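# Free the trapped arm and lower the window

## Task

One arm is caught beneath a window that has fallen. Release it and pull the entire arm back onto its own side of the wall so that it ends at least a hand's width from the wall. After that, let the window down softly until it sits fully on its sill. The task fails if the window ever strikes anything hard. It only counts if things stay put without the robot holding them, but a window sitting on its sill still counts even if a hand remains on or beneath it.

## Robot and tools

Robot: two six-joint arms with parallel grippers, named left_arm and right_arm. They face each other across a table. Base positions in the scene frame: left_arm at (-0.074, +0.460, +0.061) m, right_arm at (+0.098, -0.558, +0.055) m. The names do not refer to sides of any camera image.

Scene frame: the origin is the middle of the table, +z is up, and the tabletop is at z = +0.020 m. left_arm's base is on the +y side. Hand poses in results use this frame, in metres and wxyz quaternions. Printed hand positions can be somewhat off, especially when an arm is stretched out. The reported point lies between the finger pads, about 3 to 4 cm behind the fingertips. The fingers point along the gripper's +x axis and close along its y axis.

execute_actions takes "actions", a list holding one item or nothing, plus an optional "pictures" boolean. With an empty list it only reports the current state. A motion item is {"rows": [...], "steps": n}, where n is 1 to 15 control steps of 1/30 s each (15 if omitted). It holds 1 to 15 rows and plays one row per step; if there are fewer rows than steps, the last row repeats. A wait item is {"steps": n} with n up to 300 and no rows. It sends nothing new and returns after that many steps counted from the previous result. If a call is refused, nothing reaches the robot.

Each row is one flat list of 14 numbers covering both arms, even when only one arm should move. The first 7 are for left_arm: waist, shoulder, elbow, wrist pitch, wrist yaw, wrist roll, then the gripper opening. The next 7 are the same for right_arm. The six joint values are absolute target angles in radians, written on the same scale the Joint positions line uses. They are not offsets. Ranges: waist -3.054 to 3.054, shoulder 0.000 to 3.142, elbow 0.000 to 2.356, wrist pitch -1.571 to 1.571, wrist yaw -1.571 to 1.571, wrist roll -3.142 to 3.142. A target more than 0.010 rad beyond a range end, and farther out than that joint's last reading, gets the call refused. True limits can differ by about 0.010 rad. A joint asked to go past its real end is stopped there, and a "joint sent to its limit" line may follow, possibly describing an earlier action. The absence of that line does not prove there is more room.

The opening is an absolute value from -1 to 1. +1 is fully open (0.088 m between the pads). Empty fingers meet near -0.80, and lower values close them no further. Going from fully open to shut takes at least about 0.5 s. To hold something, command an opening below grip_measured: about 0.07 below gives a firm grip, and a smaller difference gives a lighter one.

Motion is rate-limited. On each step, a joint's target may lead its measured angle by at most 0.211 rad (waist, shoulder, elbow), 0.213 (wrist pitch), 0.267 (wrist yaw) or 0.228 (wrist roll). Targets are also scaled back if they would move the hand more than 70 mm from where it is. Friction can stop a joint short of its target, and very small turns may not happen at all. Read the actual joint angles after every move. Between calls the arms keep heading for the last row sent. They stop once all motion has nearly ended or a step has been HELD.

Result lines: the state line gives each gripper's position, orientation and velocities. Joint positions and Joint velocities list each arm's six joints and then the pad gap in metres. grip_measured is the opening on the command scale. It can be off by about 1 mm, and it reads up to about 0.061 narrower while squeezing a hard part. grip_effort_n is the gripper motor's effort in newtons; negative means closing, and it tops out near 83 N. Joint torques and external joint torques are rough, noisy estimates and include friction. HELD marks steps on which your row, or part of it, was not sent. "joint command not followed" means a clearance check altered or blocked some joint targets while the rest of the row still ran.

Things to avoid: letting the window slam or drop onto anything; hard hits or very hard pushes; the arms striking or pressing on each other; and knocking anything off the table. Loose objects may occasionally get a brief push from outside. If contact torque reaches a joint's load limit, that arm freezes for 10 s and skips the rest of the call. Load limits in N m: waist 17.6, shoulder 21.8, elbow 21.7, wrist pitch 5.74, wrist yaw 5.72, wrist roll 5.36, and any held weight counts toward them. Carrying load warms the motors. A MOTOR HOT warning appears from 50 °C. At 95 °C an OVER-TEMPERATURE FAULT holds the arm, and if it does not cool in time the arm loses power and goes limp.

Cameras, each 504x504: cam_head_left, cam_head_right, cam_high, cam_low, cam_left_wrist, cam_right_wrist. Pictures come with each result unless "pictures": false is passed. zoom_image takes "camera" and "region" [x0, y0, x1, y1] in pixels, with (0, 0) at the top left and at most 504 by 504. It returns a closer view of that camera's latest image. read_manual, with an optional "section" (only "licences"), returns licence text and moves nothing.

finished_scene takes "scene", the current scene's number. It ends that scene for good and reports whether the goal was met, so the window must already be resting on its sill, and the freed arm clear of the wall, before you call it.

Each tool is called by a JSON object that holds its "fn" and its "kwargs".

## Session

I'll start by looking at the scene.

{"fn": "execute_actions", "kwargs": {"actions": []}}

Scene clock: 0.00 s of 4375.00 s.
left_arm: end_effector_position=(-0.1139, +0.1482, +0.3857) grip_measured=+0.832 grip_effort_n=n/a end_effector_quat_wxyz=(+0.659, -0.021, -0.021, -0.751) end_effector_velocity=(-0.002, -0.000, -0.003) end_effector_angular_velocity=(+0.003, +0.007, -0.010) | right_arm: end_effector_position=(+0.0305, +0.1160, +0.1835) grip_measured=+0.819 grip_effort_n=n/a end_effector_quat_wxyz=(+0.739, -0.028, -0.046, +0.671) end_effector_velocity=(-0.002, +0.000, -0.001) end_effector_angular_velocity=(+0.002, -0.008, +0.019)
Joint positions: left_arm=[0.006 0.844 0.648 0.255 0.006 0.004 0.08 ] | right_arm=[-0.008  2.577  1.825  0.784  0.249 -0.112  0.079]
Joint velocities: left_arm=[-0.002  0.002 -0.007  0.007  0.007 -0.007 -0.   ] | right_arm=[-0.002  0.002 -0.002  0.007 -0.022 -0.007 -0.   ]
Joint torques (N m, as the arm reports them, + toward a larger angle): no reading
External joint torques (N m, as the arm's controller estimates them; a push from outside toward a larger angle lowers the number): no reading
Heat: left arm: hottest elbow 25 °C (+0.0 °C/min); right arm: hottest shoulder 26 °C (+0.0 °C/min).

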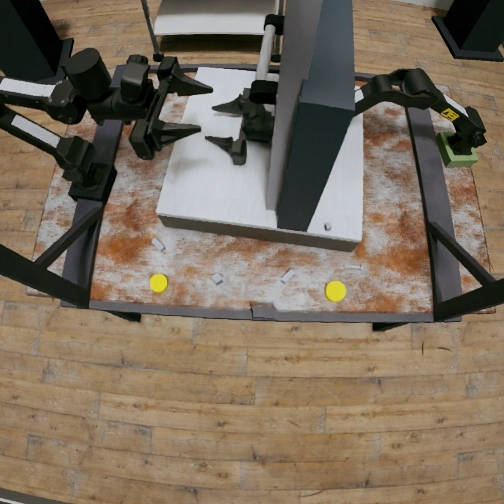

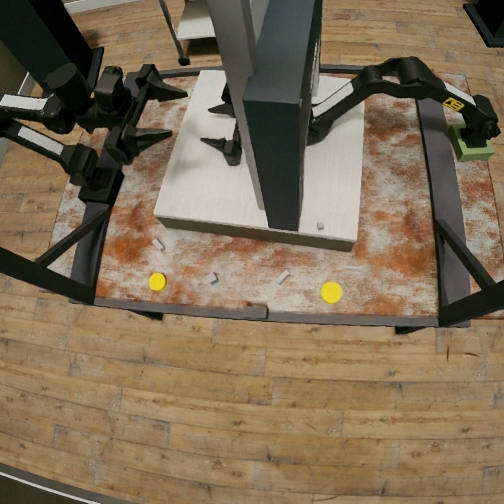

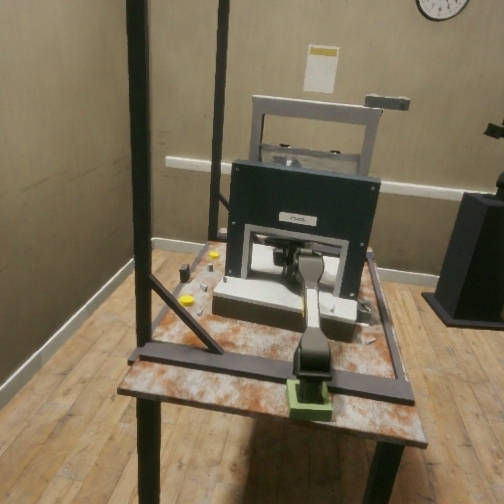

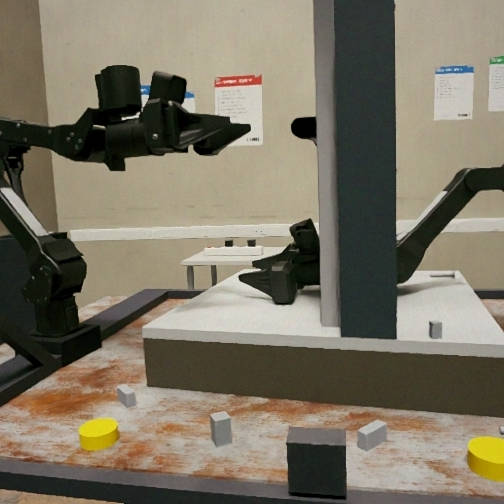

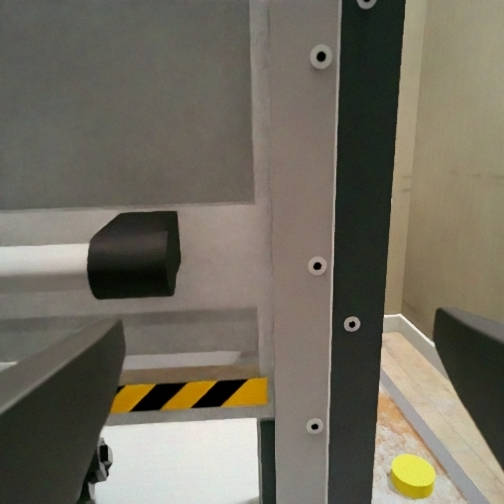

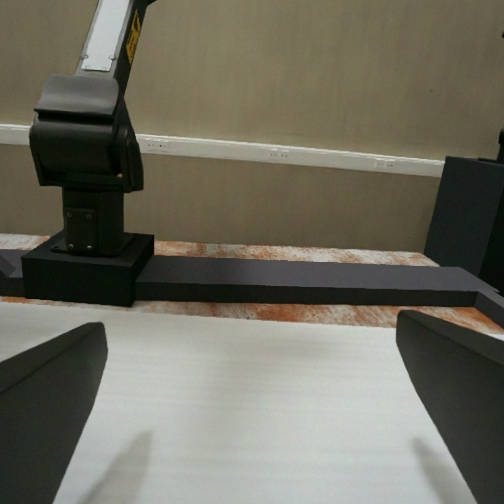

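{"fn": "zoom_image", "kwargs": {"camera": "cam_head_left", "region": [150, 0, 400, 250]}}

{"fn": "zoom_image", "kwargs": {"camera": "cam_high", "region": [200, 80, 420, 340]}}

{"fn": "zoom_image", "kwargs": {"camera": "cam_low", "region": [200, 80, 504, 360]}}

Region (150, 0, 400, 250) of cam_head_left's 504x504 image, scaled by 2.016, with more detail than that image has.

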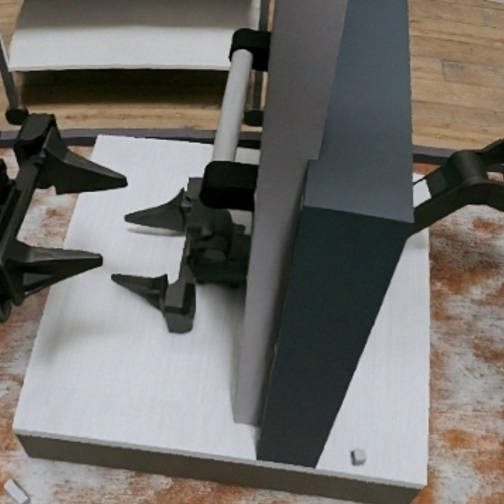

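Region (200, 80, 420, 340) of cam_high's 504x504 image, scaled by 1.938, with more detail than that image has; it fills the left 426 columns of this view, and the rest is white.

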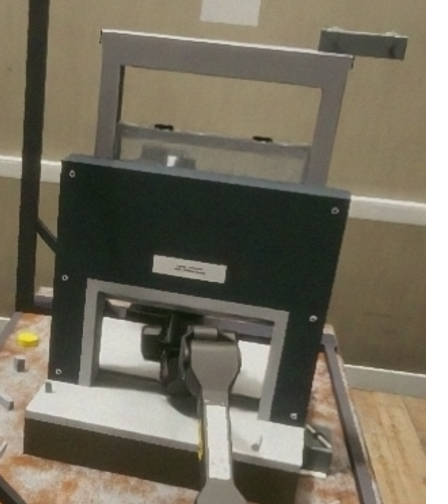

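Region (200, 80, 504, 360) of cam_low's 504x504 image, scaled by 1.658, with more detail than that image has; it fills the top 464 rows of this view, and the rest is white.

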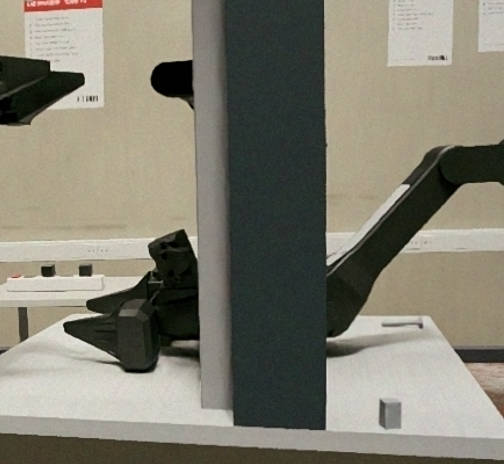

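{"fn": "zoom_image", "kwargs": {"camera": "cam_low", "region": [120, 200, 420, 400]}}

{"fn": "zoom_image", "kwargs": {"camera": "cam_head_left", "region": [200, 0, 320, 120]}}

{"fn": "zoom_image", "kwargs": {"camera": "cam_left_wrist", "region": [0, 180, 324, 504]}}

{"fn": "zoom_image", "kwargs": {"camera": "cam_high", "region": [230, 200, 370, 320]}}

Region (120, 200, 420, 400) of cam_low's 504x504 image, scaled by 1.680, with more detail than that image has.

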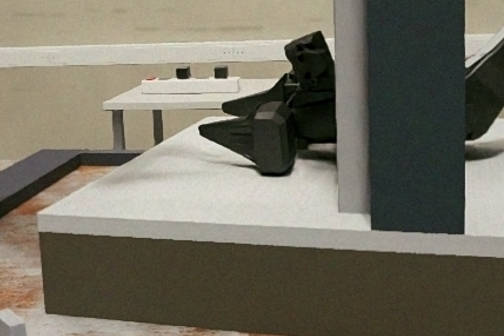

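Region (200, 0, 320, 120) of cam_head_left's 504x504 image, scaled by 4.200, with more detail than that image has.

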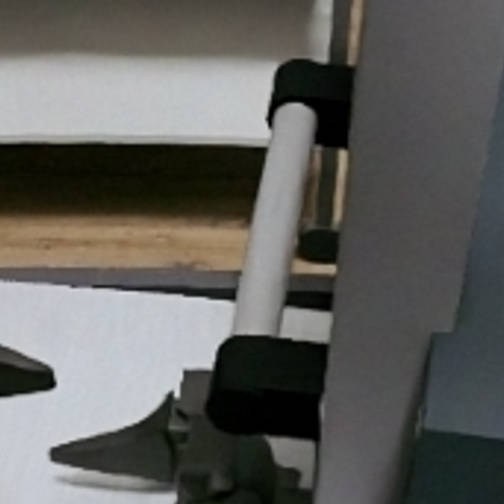

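Region (0, 180, 324, 504) of cam_left_wrist's 504x504 image, scaled by 1.556, with more detail than that image has.

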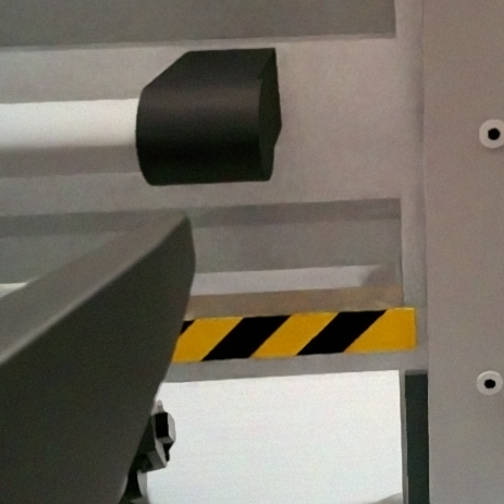

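Region (230, 200, 370, 320) of cam_high's 504x504 image, scaled by 3.600, with more detail than that image has; it fills the top 432 rows of this view, and the rest is white.

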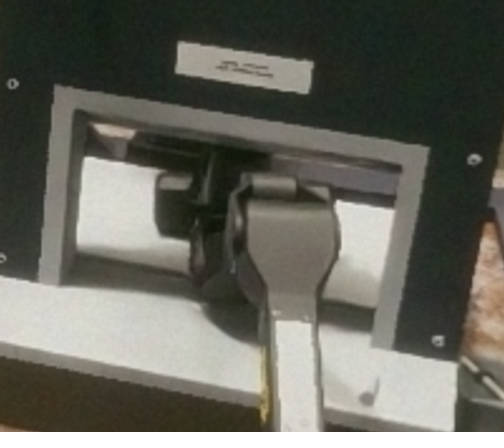

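{"fn": "execute_actions", "kwargs": {"actions": [{"rows": [
[0.0098,0.8467,0.6509,0.2524,0.006,-0.0132,0.83,-0.008,2.577,1.825,0.784,0.249,-0.112,0.82],
[0.0211,0.8546,0.6597,0.2449,0.006,-0.0640,0.83,-0.008,2.577,1.825,0.784,0.249,-0.112,0.82],
[0.0394,0.8674,0.6738,0.2327,0.005,-0.1464,0.83,-0.008,2.577,1.825,0.784,0.249,-0.112,0.82],
[0.0639,0.8845,0.6927,0.2163,0.005,-0.2565,0.83,-0.008,2.577,1.825,0.784,0.249,-0.112,0.82],
[0.0935,0.9053,0.7155,0.1965,0.004,-0.3898,0.83,-0.008,2.577,1.825,0.784,0.249,-0.112,0.82],
[0.1269,0.9286,0.7413,0.1742,0.004,-0.5402,0.83,-0.008,2.577,1.825,0.784,0.249,-0.112,0.82],
[0.1627,0.9537,0.7689,0.1502,0.003,-0.7011,0.83,-0.008,2.577,1.825,0.784,0.249,-0.112,0.82],
[0.1993,0.9793,0.7971,0.1258,0.003,-0.8659,0.83,-0.008,2.577,1.825,0.784,0.249,-0.112,0.82],
[0.2351,1.0044,0.8247,0.1018,0.002,-1.0268,0.83,-0.008,2.577,1.825,0.784,0.249,-0.112,0.82],
[0.2685,1.0278,0.8505,0.0795,0.002,-1.1773,0.83,-0.008,2.577,1.825,0.784,0.249,-0.112,0.82],
[0.2981,1.0485,0.8733,0.0597,0.001,-1.3105,0.83,-0.008,2.577,1.825,0.784,0.249,-0.112,0.82],
[0.3226,1.0656,0.8922,0.0433,0.001,-1.4206,0.83,-0.008,2.577,1.825,0.784,0.249,-0.112,0.82],
[0.3409,1.0784,0.9063,0.0311,0.0,-1.5030,0.83,-0.008,2.577,1.825,0.784,0.249,-0.112,0.82],
[0.3522,1.0863,0.9151,0.0236,0.0,-1.5538,0.83,-0.008,2.577,1.825,0.784,0.249,-0.112,0.82],
[0.356,1.089,0.918,0.021,0.0,-1.571,0.83,-0.008,2.577,1.825,0.784,0.249,-0.112,0.82]
], "steps": 15}], "pictures": false}}

Scene clock: 120.50 s of 4375.00 s.
left_arm: end_effector_position=(-0.0057, +0.1075, +0.3834) grip_measured=+0.832 grip_effort_n=-13.3 end_effector_quat_wxyz=(+0.720, -0.274, +0.301, -0.562) end_effector_velocity=(+0.188, -0.034, -0.015) end_effector_angular_velocity=(-0.087, +1.972, +0.756) | right_arm: end_effector_position=(+0.0305, +0.1160, +0.1813) grip_measured=+0.819 grip_effort_n=5.8 end_effector_quat_wxyz=(+0.739, -0.030, -0.045, +0.671) end_effector_velocity=(+0.003, -0.000, +0.002) end_effector_angular_velocity=(+0.005, -0.021, -0.010)
Joint positions: left_arm=[ 0.323  1.06   0.883  0.05   0.003 -0.831  0.08 ] | right_arm=[-0.008  2.58   1.824  0.784  0.249 -0.112  0.079]
Joint velocities: left_arm=[ 0.486  0.335  0.349 -0.3   -0.022 -1.971 -0.   ] | right_arm=[-0.002 -0.002 -0.002  0.007  0.007 -0.022 -0.   ]
Joint torques (N m, as the arm reports them, + toward a larger angle): left_arm=[-0.51 -3.46  7.77  1.68 -0.12 -0.07] | right_arm=[  0.1  -11.68   6.21   1.54   0.     0.  ]
External joint torques (N m, as the arm's controller estimates them; a push from outside toward a larger angle lowers the number): left_arm=[ 0.02  0.7   0.31 -0.13 -0.23 -0.12] | right_arm=[ 0.12  1.12 -0.22 -0.19  0.   -0.01]
Heat: left arm: hottest elbow 35 °C (+2.0 °C/min); right arm: hottest shoulder 62 °C (+9.1 °C/min). Fold the right arm in close to its base before you think long.
MOTOR HOT: a motor of the right arm reached 50 °C. Now the hottest motor of the right arm, joint 2 (shoulder), reports 62 °C. The temperature limit of the motors' drives, at which the controller stops that arm, is 95 °C. To cool a motor, set the load down, stop pushing, or move to a pose that needs little force.
Steps of this call (steps 1 to 90: nothing new was sent; then 117.00 s passed at rest; steps 91 to 105: all 15 steps of this action). Readings (joint positions):
91: left_arm=[0.006 0.844 0.648 0.255 0.006 0.003] | right_arm=[-0.008 2.579 1.825 0.784 0.249 -0.112]
92: left_arm=[0.007 0.844 0.648 0.255 0.006 -0.011] | right_arm=[-0.008 2.579 1.824 0.784 0.249 -0.112]
94: left_arm=[0.023 0.853 0.658 0.242 0.006 -0.103] | right_arm=[-0.008 2.580 1.824 0.784 0.249 -0.112]
98: left_arm=[0.118 0.919 0.731 0.179 0.006 -0.367] | right_arm=[-0.008 2.580 1.824 0.784 0.249 -0.112]
105: the state above

{"fn": "execute_actions", "kwargs": {"actions": []}}

Scene clock: 122.87 s of 4375.00 s.
left_arm: end_effector_position=(+0.0060, +0.1056, +0.3830) grip_measured=+0.832 grip_effort_n=-13.3 end_effector_quat_wxyz=(+0.584, -0.517, +0.480, -0.401) end_effector_velocity=(+0.002, +0.001, +0.000) end_effector_angular_velocity=(+0.002, +0.004, +0.020) | right_arm: end_effector_position=(+0.0305, +0.1160, +0.1813) grip_measured=+0.819 grip_effort_n=5.8 end_effector_quat_wxyz=(+0.739, -0.030, -0.045, +0.671) end_effector_velocity=(+0.001, -0.000, -0.001) end_effector_angular_velocity=(-0.007, +0.006, +0.005)
Joint positions: left_arm=[ 0.353  1.081  0.91   0.025  0.003 -1.566  0.08 ] | right_arm=[-0.008  2.58   1.824  0.784  0.249 -0.112  0.079]
Joint velocities: left_arm=[-0.002 -0.002  0.002 -0.007 -0.022 -0.007 -0.   ] | right_arm=[-0.002 -0.002 -0.002 -0.007 -0.007  0.007 -0.   ]
Joint torques (N m, as the arm reports them, + toward a larger angle): left_arm=[ 0.22 -3.16  8.1   1.72 -0.16 -0.11] | right_arm=[  0.1  -11.68   6.21   1.54   0.     0.  ]
External joint torques (N m, as the arm's controller estimates them; a push from outside toward a larger angle lowers the number): left_arm=[ 0.22  0.59  0.63 -0.14 -0.15 -0.17] | right_arm=[ 0.1   0.92 -0.11 -0.16  0.01 -0.02]
Heat: left arm: hottest elbow 35 °C (+2.0 °C/min); right arm: hottest shoulder 62 °C (+8.0 °C/min). Fold the right arm in close to its base before you think long.
MOTOR HOT: still on. Now the hottest motor of the right arm, joint 2 (shoulder), reports 62 °C; a drive's own limit is 95 °C.
Steps of this call (steps 1 to 45: the robot went on to your last target; steps 46 to 71: nothing new was sent). Readings (joint positions):
1: left_arm=[0.336 1.069 0.893 0.042 0.003 -0.897] | right_arm=[-0.008 2.580 1.824 0.784 0.249 -0.112]
2: left_arm=[0.344 1.074 0.898 0.037 0.003 -0.964] | right_arm=[-0.008 2.580 1.824 0.784 0.249 -0.112]
4: left_arm=[0.351 1.079 0.904 0.030 0.003 -1.098] | right_arm=[-0.008 2.580 1.824 0.784 0.249 -0.112]
8: left_arm=[0.352 1.081 0.909 0.027 0.003 -1.364] | right_arm=[-0.008 2.580 1.824 0.784 0.249 -0.112]
71: the state above
All arms were judged still, so your last target was given up. Only a new action makes them travel on or press farther. Fingers that are still opening or closing keep moving.
camera_calibration (this result's frames):
cam_left_wrist: T_world_to_cam=[[-0.00457153, -0.137529, 0.990487, -0.35839], [-0.99265, 0.120408, 0.0121371, 0.0191954], [-0.120932, -0.983152, -0.137068, 0.234292], [0, 0, 0, 1]] pos_world=[0.0457493, 0.178745, 0.386861]
cam_right_wrist: T_world_to_cam=[[0.98742, -0.140004, 0.0734905, -0.0221393], [0.0324151, -0.275673, -0.960705, 0.239635], [0.154762, 0.951001, -0.267667, 0.0196256], [0, 0, 0, 1]] pos_world=[0.0110557, 0.0442973, 0.237099]

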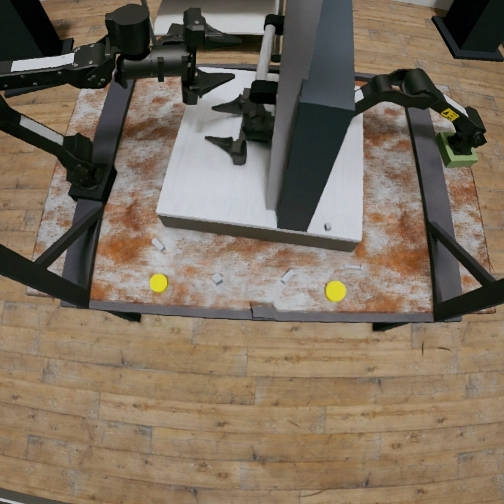

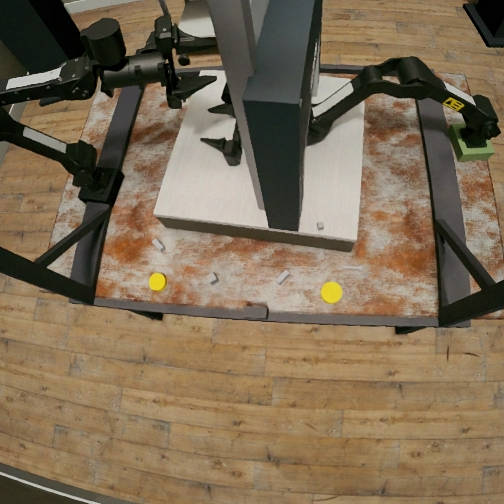

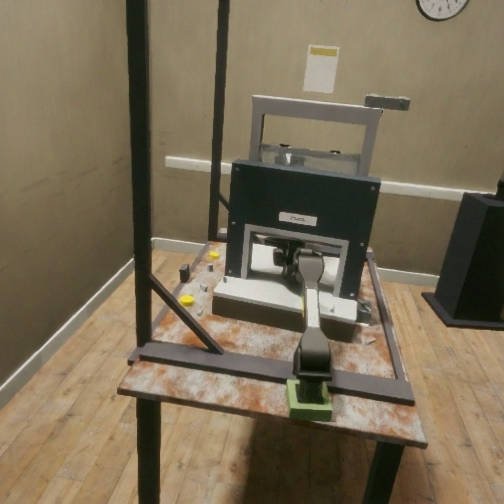

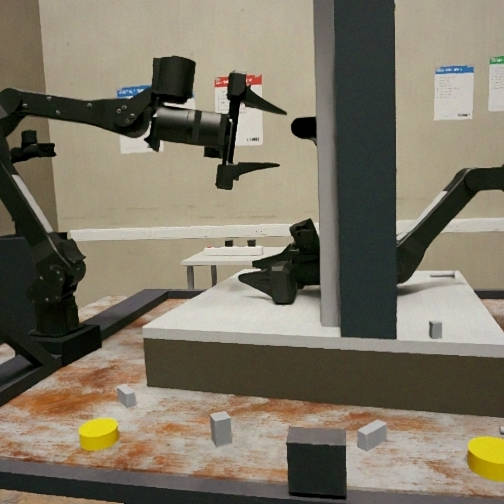

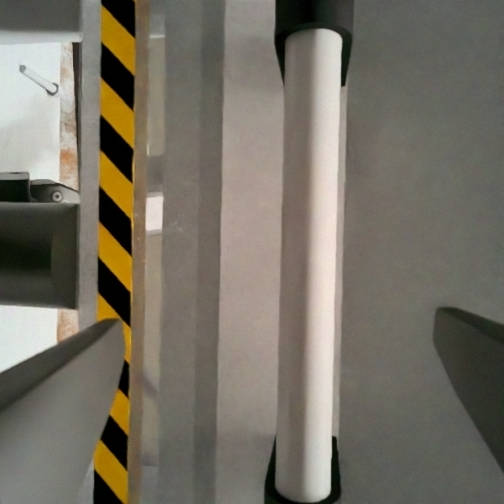

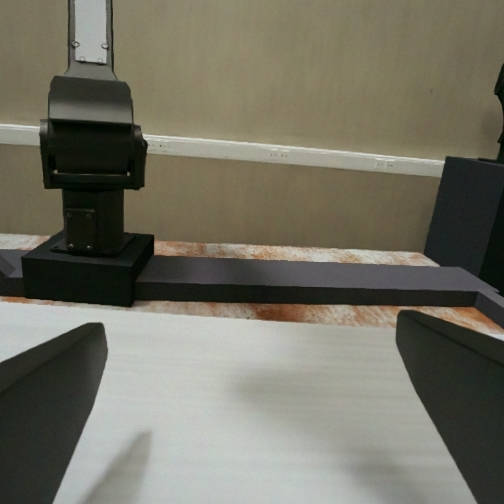

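{"fn": "execute_actions", "kwargs": {"actions": [{"rows": [
[0.356,1.092,0.920,0.024,0.0,-1.571,0.83,-0.008,2.577,1.825,0.784,0.249,-0.112,0.82],
[0.356,1.101,0.927,0.027,0.0,-1.571,0.83,-0.008,2.577,1.825,0.784,0.249,-0.112,0.82],
[0.356,1.115,0.937,0.031,0.0,-1.571,0.83,-0.008,2.577,1.825,0.784,0.249,-0.112,0.82],
[0.356,1.133,0.951,0.036,0.0,-1.571,0.83,-0.008,2.577,1.825,0.784,0.249,-0.112,0.82],
[0.356,1.156,0.968,0.042,0.0,-1.571,0.83,-0.008,2.577,1.825,0.784,0.249,-0.112,0.82],
[0.356,1.182,0.987,0.049,0.0,-1.571,0.83,-0.008,2.577,1.825,0.784,0.249,-0.112,0.82],
[0.356,1.209,1.007,0.056,0.0,-1.571,0.83,-0.008,2.577,1.825,0.784,0.249,-0.112,0.82],
[0.356,1.238,1.028,0.064,0.0,-1.571,0.83,-0.008,2.577,1.825,0.784,0.249,-0.112,0.82],
[0.356,1.265,1.048,0.071,0.0,-1.571,0.8,-0.008,2.577,1.825,0.784,0.249,-0.112,0.82],
[0.356,1.291,1.067,0.078,0.0,-1.571,0.7,-0.008,2.577,1.825,0.784,0.249,-0.112,0.82],
[0.356,1.314,1.084,0.083,0.0,-1.571,0.6,-0.008,2.577,1.825,0.784,0.249,-0.112,0.82],
[0.356,1.332,1.098,0.088,0.0,-1.571,0.5,-0.008,2.577,1.825,0.784,0.249,-0.112,0.82],
[0.356,1.346,1.108,0.092,0.0,-1.571,0.4,-0.008,2.577,1.825,0.784,0.249,-0.112,0.82],
[0.356,1.355,1.115,0.094,0.0,-1.571,0.3,-0.008,2.577,1.825,0.784,0.249,-0.112,0.82],
[0.356,1.358,1.117,0.095,0.0,-1.571,0.2,-0.008,2.577,1.825,0.784,0.249,-0.112,0.82]
], "steps": 15}], "pictures": false}}

{"fn": "execute_actions", "kwargs": {"actions": [{"steps": 12}]}}

Scene clock: 158.20 s of 4375.00 s.
left_arm: end_effector_position=(+0.0194, +0.0468, +0.3892) grip_measured=+0.425 grip_effort_n=-12.8 end_effector_quat_wxyz=(+0.585, -0.516, +0.481, -0.400) end_effector_velocity=(+0.024, -0.094, -0.031) end_effector_angular_velocity=(+0.076, +0.006, +0.018) | right_arm: end_effector_position=(+0.0305, +0.1160, +0.1813) grip_measured=+0.819 grip_effort_n=5.8 end_effector_quat_wxyz=(+0.739, -0.030, -0.045, +0.671) end_effector_velocity=(-0.002, +0.000, -0.001) end_effector_angular_velocity=(-0.008, -0.009, +0.019)
Joint positions: left_arm=[ 0.353  1.325  1.089  0.086  0.003 -1.566  0.06 ] | right_arm=[-0.008  2.58   1.824  0.784  0.249 -0.112  0.079]
Joint velocities: left_arm=[-0.002  0.388  0.232  0.081 -0.022  0.007 -0.134] | right_arm=[-0.002 -0.002 -0.002 -0.007 -0.022 -0.007  0.   ]
Joint torques (N m, as the arm reports them, + toward a larger angle): left_arm=[ 0.26 -5.87  8.04  2.22 -0.17 -0.09] | right_arm=[  0.1  -11.69   6.2    1.55   0.01   0.  ]
External joint torques (N m, as the arm's controller estimates them; a push from outside toward a larger angle lowers the number): left_arm=[ 0.24  0.29  0.58  0.4  -0.15 -0.15] | right_arm=[-0.02  0.82 -0.07 -0.13  0.02 -0.01]
Heat: left arm: hottest elbow 38 °C (+4.1 °C/min); right arm: hottest shoulder 62 °C (+3.0 °C/min). Fold the right arm in close to its base before you think long.
MOTOR HOT: still on. Now the hottest motor of the right arm, joint 2 (shoulder), reports 62 °C; a drive's own limit is 95 °C.
Steps of this call (steps 1 to 90: nothing new was sent; then 31.83 s passed at rest; steps 91 to 105: all 15 steps of this action). Readings (joint positions):
91: left_arm=[0.353 1.082 0.910 0.025 0.003 -1.566] | right_arm=[-0.008 2.580 1.824 0.784 0.249 -0.112]
92: left_arm=[0.353 1.084 0.911 0.025 0.003 -1.566] | right_arm=[-0.008 2.580 1.824 0.784 0.249 -0.112]
94: left_arm=[0.353 1.097 0.922 0.026 0.003 -1.566] | right_arm=[-0.008 2.580 1.824 0.784 0.249 -0.112]
98: left_arm=[0.353 1.169 0.978 0.047 0.003 -1.566] | right_arm=[-0.008 2.580 1.824 0.784 0.249 -0.112]
105: the state above

Scene clock: 158.60 s of 4375.00 s.
left_arm: end_effector_position=(+0.0207, +0.0409, +0.3910) grip_measured=+0.204 grip_effort_n=-13.3 end_effector_quat_wxyz=(+0.584, -0.517, +0.480, -0.402) end_effector_velocity=(-0.002, +0.001, -0.004) end_effector_angular_velocity=(+0.007, +0.025, -0.007) | right_arm: end_effector_position=(+0.0305, +0.1160, +0.1813) grip_measured=+0.819 grip_effort_n=5.8 end_effector_quat_wxyz=(+0.739, -0.030, -0.045, +0.671) end_effector_velocity=(-0.003, -0.000, -0.001) end_effector_angular_velocity=(-0.008, -0.009, +0.010)
Joint positions: left_arm=[ 0.353  1.348  1.109  0.093  0.003 -1.566  0.049] | right_arm=[-0.008  2.58   1.824  0.784  0.249 -0.112  0.079]
Joint velocities: left_arm=[-0.002 -0.002 -0.007 -0.007  0.007 -0.022 -0.001] | right_arm=[ 0.002 -0.002 -0.002 -0.007 -0.007 -0.007 -0.001]
Joint torques (N m, as the arm reports them, + toward a larger angle): left_arm=[ 0.26 -5.02  8.09  2.1  -0.15 -0.08] | right_arm=[  0.09 -11.69   6.21   1.55   0.01   0.  ]
External joint torques (N m, as the arm's controller estimates them; a push from outside toward a larger angle lowers the number): left_arm=[ 0.27  0.66  0.64  0.25 -0.15 -0.14] | right_arm=[-0.03  1.06 -0.2  -0.17  0.02 -0.02]
Heat: left arm: hottest elbow 38 °C (+4.0 °C/min); right arm: hottest shoulder 62 °C (+3.0 °C/min). Fold the right arm in close to its base before you think long.
MOTOR HOT: still on. Now the hottest motor of the right arm, joint 2 (shoulder), reports 62 °C; a drive's own limit is 95 °C.
Steps of this call (steps 1 to 12: the robot went on to your last target). Readings (joint positions):
1: left_arm=[0.353 1.335 1.095 0.088 0.003 -1.566] | right_arm=[-0.008 2.580 1.824 0.784 0.249 -0.112]
2: left_arm=[0.353 1.342 1.099 0.089 0.003 -1.566] | right_arm=[-0.008 2.580 1.824 0.784 0.249 -0.112]
4: left_arm=[0.353 1.347 1.102 0.090 0.003 -1.566] | right_arm=[-0.008 2.580 1.824 0.784 0.249 -0.112]
8: left_arm=[0.353 1.348 1.108 0.093 0.003 -1.566] | right_arm=[-0.008 2.580 1.824 0.784 0.249 -0.112]
12: the state above
camera_calibration (this result's frames):
cam_left_wrist: T_world_to_cam=[[-0.0049062, -0.136055, 0.990689, -0.375227], [-0.992654, 0.120426, 0.0116225, 0.0416645], [-0.120886, -0.983355, -0.135646, 0.17302], [0, 0, 0, 1]] pos_world=[0.0604332, 0.114071, 0.394719]
cam_right_wrist: T_world_to_cam=[[0.98742, -0.140004, 0.0734905, -0.0221393], [0.0324151, -0.275673, -0.960705, 0.239635], [0.154762, 0.951001, -0.267667, 0.0196256], [0, 0, 0, 1]] pos_world=[0.0110557, 0.0442973, 0.237099]

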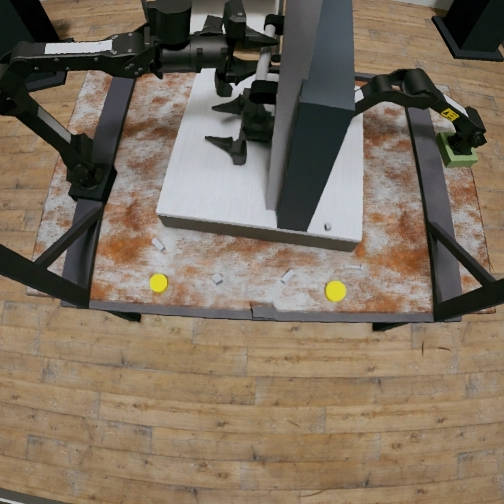

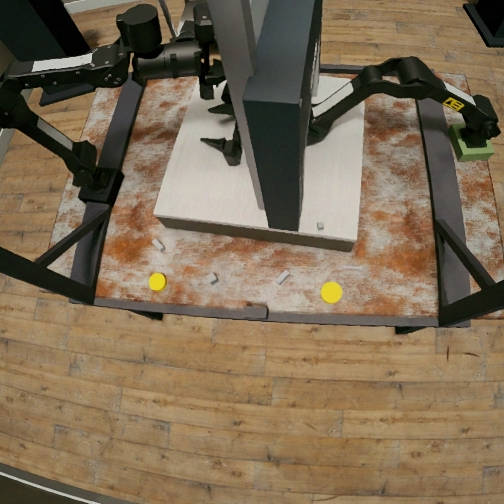

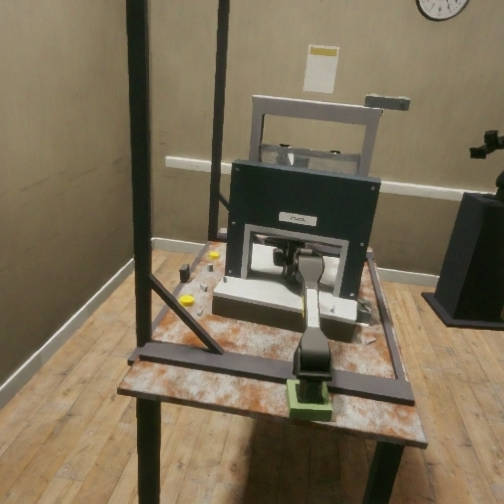

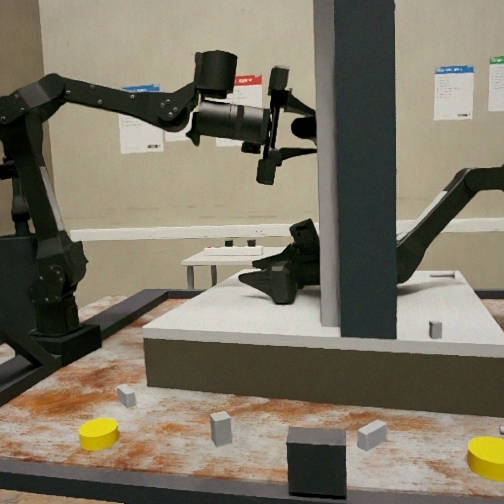

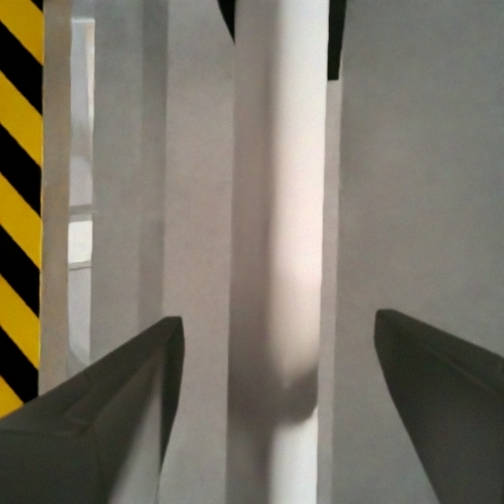

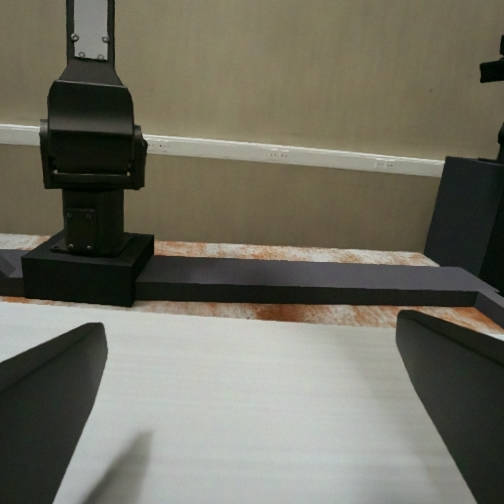

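{"fn": "zoom_image", "kwargs": {"camera": "cam_head_left", "region": [210, 0, 310, 100]}}

{"fn": "zoom_image", "kwargs": {"camera": "cam_left_wrist", "region": [130, 250, 410, 504]}}

Region (210, 0, 310, 100) of cam_head_left's 504x504 image, scaled by 5.040, with more detail than that image has.

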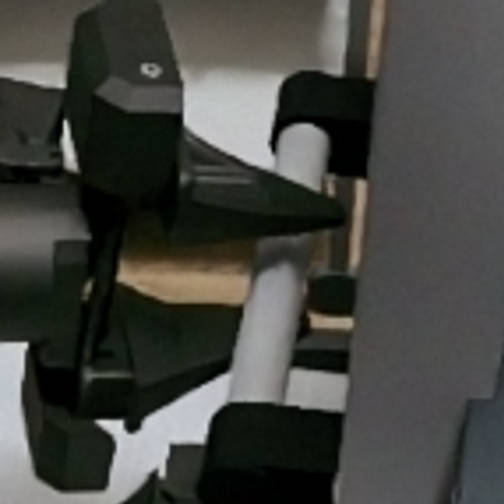

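Region (130, 250, 410, 504) of cam_left_wrist's 504x504 image, scaled by 1.800, with more detail than that image has; it fills the top 457 rows of this view, and the rest is white.

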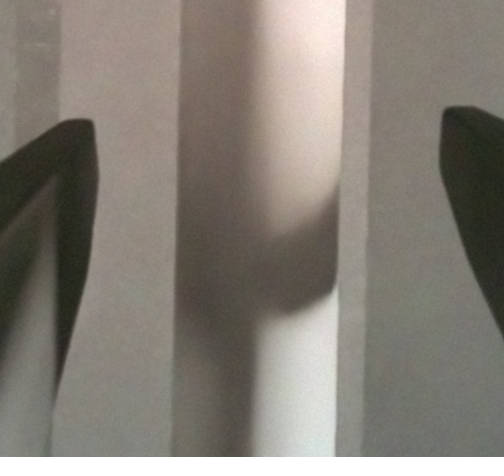

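{"fn": "execute_actions", "kwargs": {"actions": [{"rows": [
[0.356,1.361,1.118,0.096,0.0,-1.571,0.17,-0.008,2.577,1.825,0.784,0.249,-0.112,0.82],
[0.356,1.366,1.121,0.098,0.0,-1.571,0.13,-0.008,2.577,1.825,0.784,0.249,-0.112,0.82],
[0.356,1.372,1.124,0.101,0.0,-1.571,0.08,-0.008,2.577,1.825,0.784,0.249,-0.112,0.82],
[0.356,1.379,1.128,0.104,0.0,-1.571,0.03,-0.008,2.577,1.825,0.784,0.249,-0.112,0.82],
[0.356,1.385,1.132,0.107,0.0,-1.571,-0.02,-0.008,2.577,1.825,0.784,0.249,-0.112,0.82],
[0.356,1.390,1.134,0.110,0.0,-1.571,-0.07,-0.008,2.577,1.825,0.784,0.249,-0.112,0.82],
[0.356,1.393,1.136,0.111,0.0,-1.571,-0.12,-0.008,2.577,1.825,0.784,0.249,-0.112,0.82],
[0.356,1.393,1.136,0.111,0.0,-1.571,-0.16,-0.008,2.577,1.825,0.784,0.249,-0.112,0.82],
[0.356,1.393,1.136,0.111,0.0,-1.571,-0.20,-0.008,2.577,1.825,0.784,0.249,-0.112,0.82],
[0.356,1.393,1.136,0.111,0.0,-1.571,-0.23,-0.008,2.577,1.825,0.784,0.249,-0.112,0.82],
[0.356,1.393,1.136,0.111,0.0,-1.571,-0.26,-0.008,2.577,1.825,0.784,0.249,-0.112,0.82],
[0.356,1.393,1.136,0.111,0.0,-1.571,-0.29,-0.008,2.577,1.825,0.784,0.249,-0.112,0.82],
[0.356,1.393,1.136,0.111,0.0,-1.571,-0.32,-0.008,2.577,1.825,0.784,0.249,-0.112,0.82],
[0.356,1.393,1.136,0.111,0.0,-1.571,-0.35,-0.008,2.577,1.825,0.784,0.249,-0.112,0.82],
[0.356,1.393,1.136,0.111,0.0,-1.571,-0.38,-0.008,2.577,1.825,0.784,0.249,-0.112,0.82]
], "steps": 15}], "pictures": false}}

{"fn": "execute_actions", "kwargs": {"actions": [{"steps": 8}]}}

Scene clock: 195.93 s of 4375.00 s.
left_arm: end_effector_position=(+0.0229, +0.0321, +0.3879) grip_measured=-0.303 grip_effort_n=-13.3 end_effector_quat_wxyz=(+0.584, -0.517, +0.480, -0.401) end_effector_velocity=(+0.002, +0.000, +0.008) end_effector_angular_velocity=(-0.026, +0.015, +0.013) | right_arm: end_effector_position=(+0.0305, +0.1160, +0.1813) grip_measured=+0.819 grip_effort_n=5.8 end_effector_quat_wxyz=(+0.739, -0.030, -0.045, +0.671) end_effector_velocity=(-0.003, -0.000, -0.001) end_effector_angular_velocity=(-0.009, -0.023, +0.009)
Joint positions: left_arm=[ 0.354  1.383  1.127  0.109  0.003 -1.566  0.024] | right_arm=[-0.008  2.58   1.824  0.784  0.249 -0.112  0.079]
Joint velocities: left_arm=[ 0.002 -0.002  0.012  0.007 -0.007 -0.022 -0.046] | right_arm=[ 0.002 -0.002 -0.002 -0.007 -0.007 -0.022 -0.   ]
Joint torques (N m, as the arm reports them, + toward a larger angle): left_arm=[ 0.12 -5.3   8.22  2.19 -0.15 -0.07] | right_arm=[  0.09 -11.69   6.21   1.55   0.     0.  ]
External joint torques (N m, as the arm's controller estimates them; a push from outside toward a larger angle lowers the number): left_arm=[ 0.09  0.71  0.78  0.35 -0.14 -0.14] | right_arm=[-0.03  1.   -0.17 -0.16  0.02 -0.01]
Heat: left arm: hottest elbow 39 °C (+3.0 °C/min); right arm: hottest shoulder 64 °C (+3.0 °C/min). Fold the right arm in close to its base before you think long.
MOTOR HOT: still on. Now the hottest motor of the right arm, joint 2 (shoulder), reports 64 °C; a drive's own limit is 95 °C.
Steps of this call (steps 1 to 30: the robot went on to your last target; steps 31 to 90: nothing new was sent; then 33.83 s passed at rest; steps 91 to 105: all 15 steps of this action). Readings (joint positions):
91: left_arm=[0.353 1.348 1.109 0.093 0.003 -1.566] | right_arm=[-0.008 2.580 1.824 0.784 0.249 -0.112]
92: left_arm=[0.353 1.350 1.110 0.094 0.003 -1.566] | right_arm=[-0.008 2.580 1.824 0.784 0.249 -0.112]
94: left_arm=[0.353 1.356 1.114 0.098 0.003 -1.566] | right_arm=[-0.008 2.580 1.824 0.784 0.249 -0.112]
98: left_arm=[0.354 1.375 1.124 0.106 0.003 -1.566] | right_arm=[-0.008 2.580 1.824 0.784 0.249 -0.112]
105: the state above

Scene clock: 196.20 s of 4375.00 s.
left_arm: end_effector_position=(+0.0229, +0.0320, +0.3885) grip_measured=-0.374 grip_effort_n=-13.3 end_effector_quat_wxyz=(+0.584, -0.517, +0.480, -0.401) end_effector_velocity=(-0.002, +0.001, -0.005) end_effector_angular_velocity=(+0.020, +0.013, -0.009) | right_arm: end_effector_position=(+0.0305, +0.1160, +0.1813) grip_measured=+0.819 grip_effort_n=5.8 end_effector_quat_wxyz=(+0.739, -0.030, -0.045, +0.671) end_effector_velocity=(+0.001, -0.000, -0.001) end_effector_angular_velocity=(-0.009, -0.023, +0.004)
Joint positions: left_arm=[ 0.354  1.383  1.128  0.109  0.003 -1.566  0.021] | right_arm=[-0.008  2.58   1.824  0.784  0.249 -0.112  0.079]
Joint velocities: left_arm=[-0.002 -0.002 -0.002 -0.022  0.007 -0.007 -0.002] | right_arm=[-0.002 -0.002 -0.002 -0.007 -0.007 -0.022 -0.   ]
Joint torques (N m, as the arm reports them, + toward a larger angle): left_arm=[ 0.19 -5.36  8.08  2.17 -0.13 -0.13] | right_arm=[  0.09 -11.7    6.21   1.55   0.01   0.  ]
External joint torques (N m, as the arm's controller estimates them; a push from outside toward a larger angle lowers the number): left_arm=[ 0.17  0.54  0.7   0.35 -0.12 -0.2 ] | right_arm=[ 0.09  0.86 -0.08 -0.13  0.01 -0.01]
Heat: left arm: hottest elbow 39 °C (+3.0 °C/min); right arm: hottest shoulder 64 °C (+3.0 °C/min). Fold the right arm in close to its base before you think long.
MOTOR HOT: still on. Now the hottest motor of the right arm, joint 2 (shoulder), reports 64 °C; a drive's own limit is 95 °C.
Steps of this call (steps 1 to 8: the robot went on to your last target). Readings (joint positions):
1: left_arm=[0.354 1.383 1.127 0.109 0.003 -1.566] | right_arm=[-0.008 2.580 1.824 0.784 0.249 -0.112]
2: left_arm=[0.354 1.383 1.128 0.109 0.003 -1.566] | right_arm=[-0.008 2.580 1.824 0.784 0.249 -0.112]
4: left_arm=[0.354 1.383 1.128 0.109 0.003 -1.566] | right_arm=[-0.008 2.580 1.824 0.784 0.249 -0.112]
8: the state above
camera_calibration (this result's frames):
cam_left_wrist: T_world_to_cam=[[-0.00468668, -0.136794, 0.990588, -0.373899], [-0.992698, 0.120038, 0.0118798, 0.0448388], [-0.120534, -0.9833, -0.136357, 0.164507], [0, 0, 0, 1]] pos_world=[0.0625877, 0.10523, 0.392279]
cam_right_wrist: T_world_to_cam=[[0.98742, -0.140004, 0.0734905, -0.0221393], [0.0324151, -0.275673, -0.960705, 0.239635], [0.154762, 0.951001, -0.267667, 0.0196256], [0, 0, 0, 1]] pos_world=[0.0110557, 0.0442973, 0.237099]

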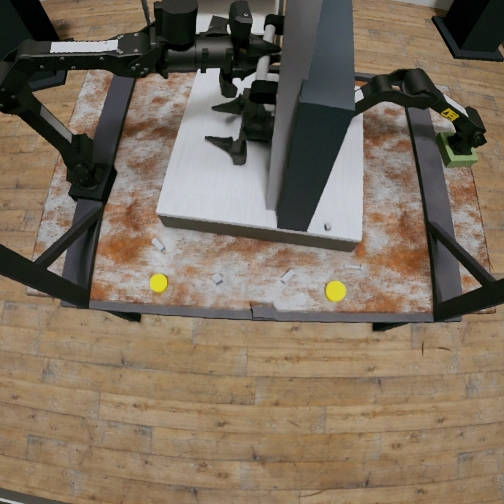

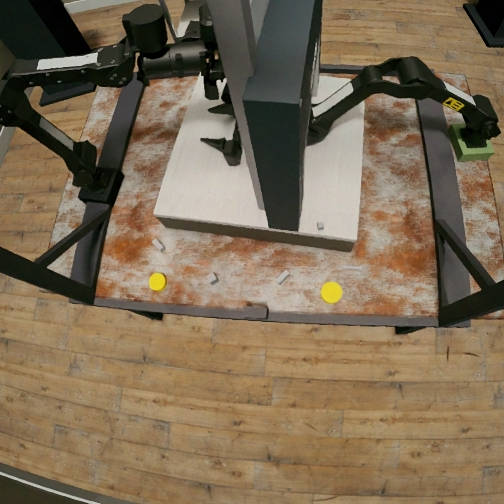

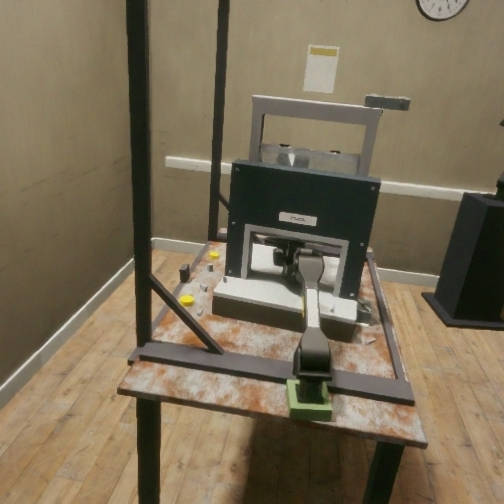

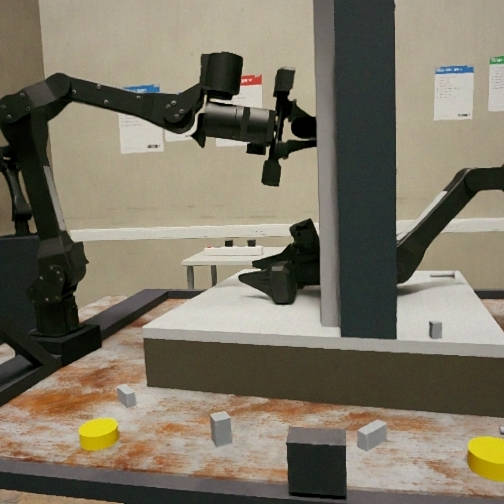

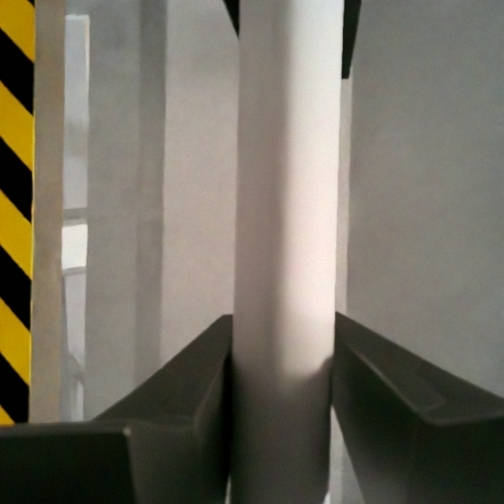

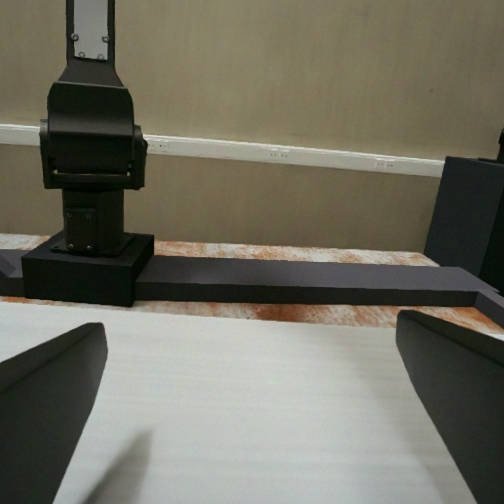

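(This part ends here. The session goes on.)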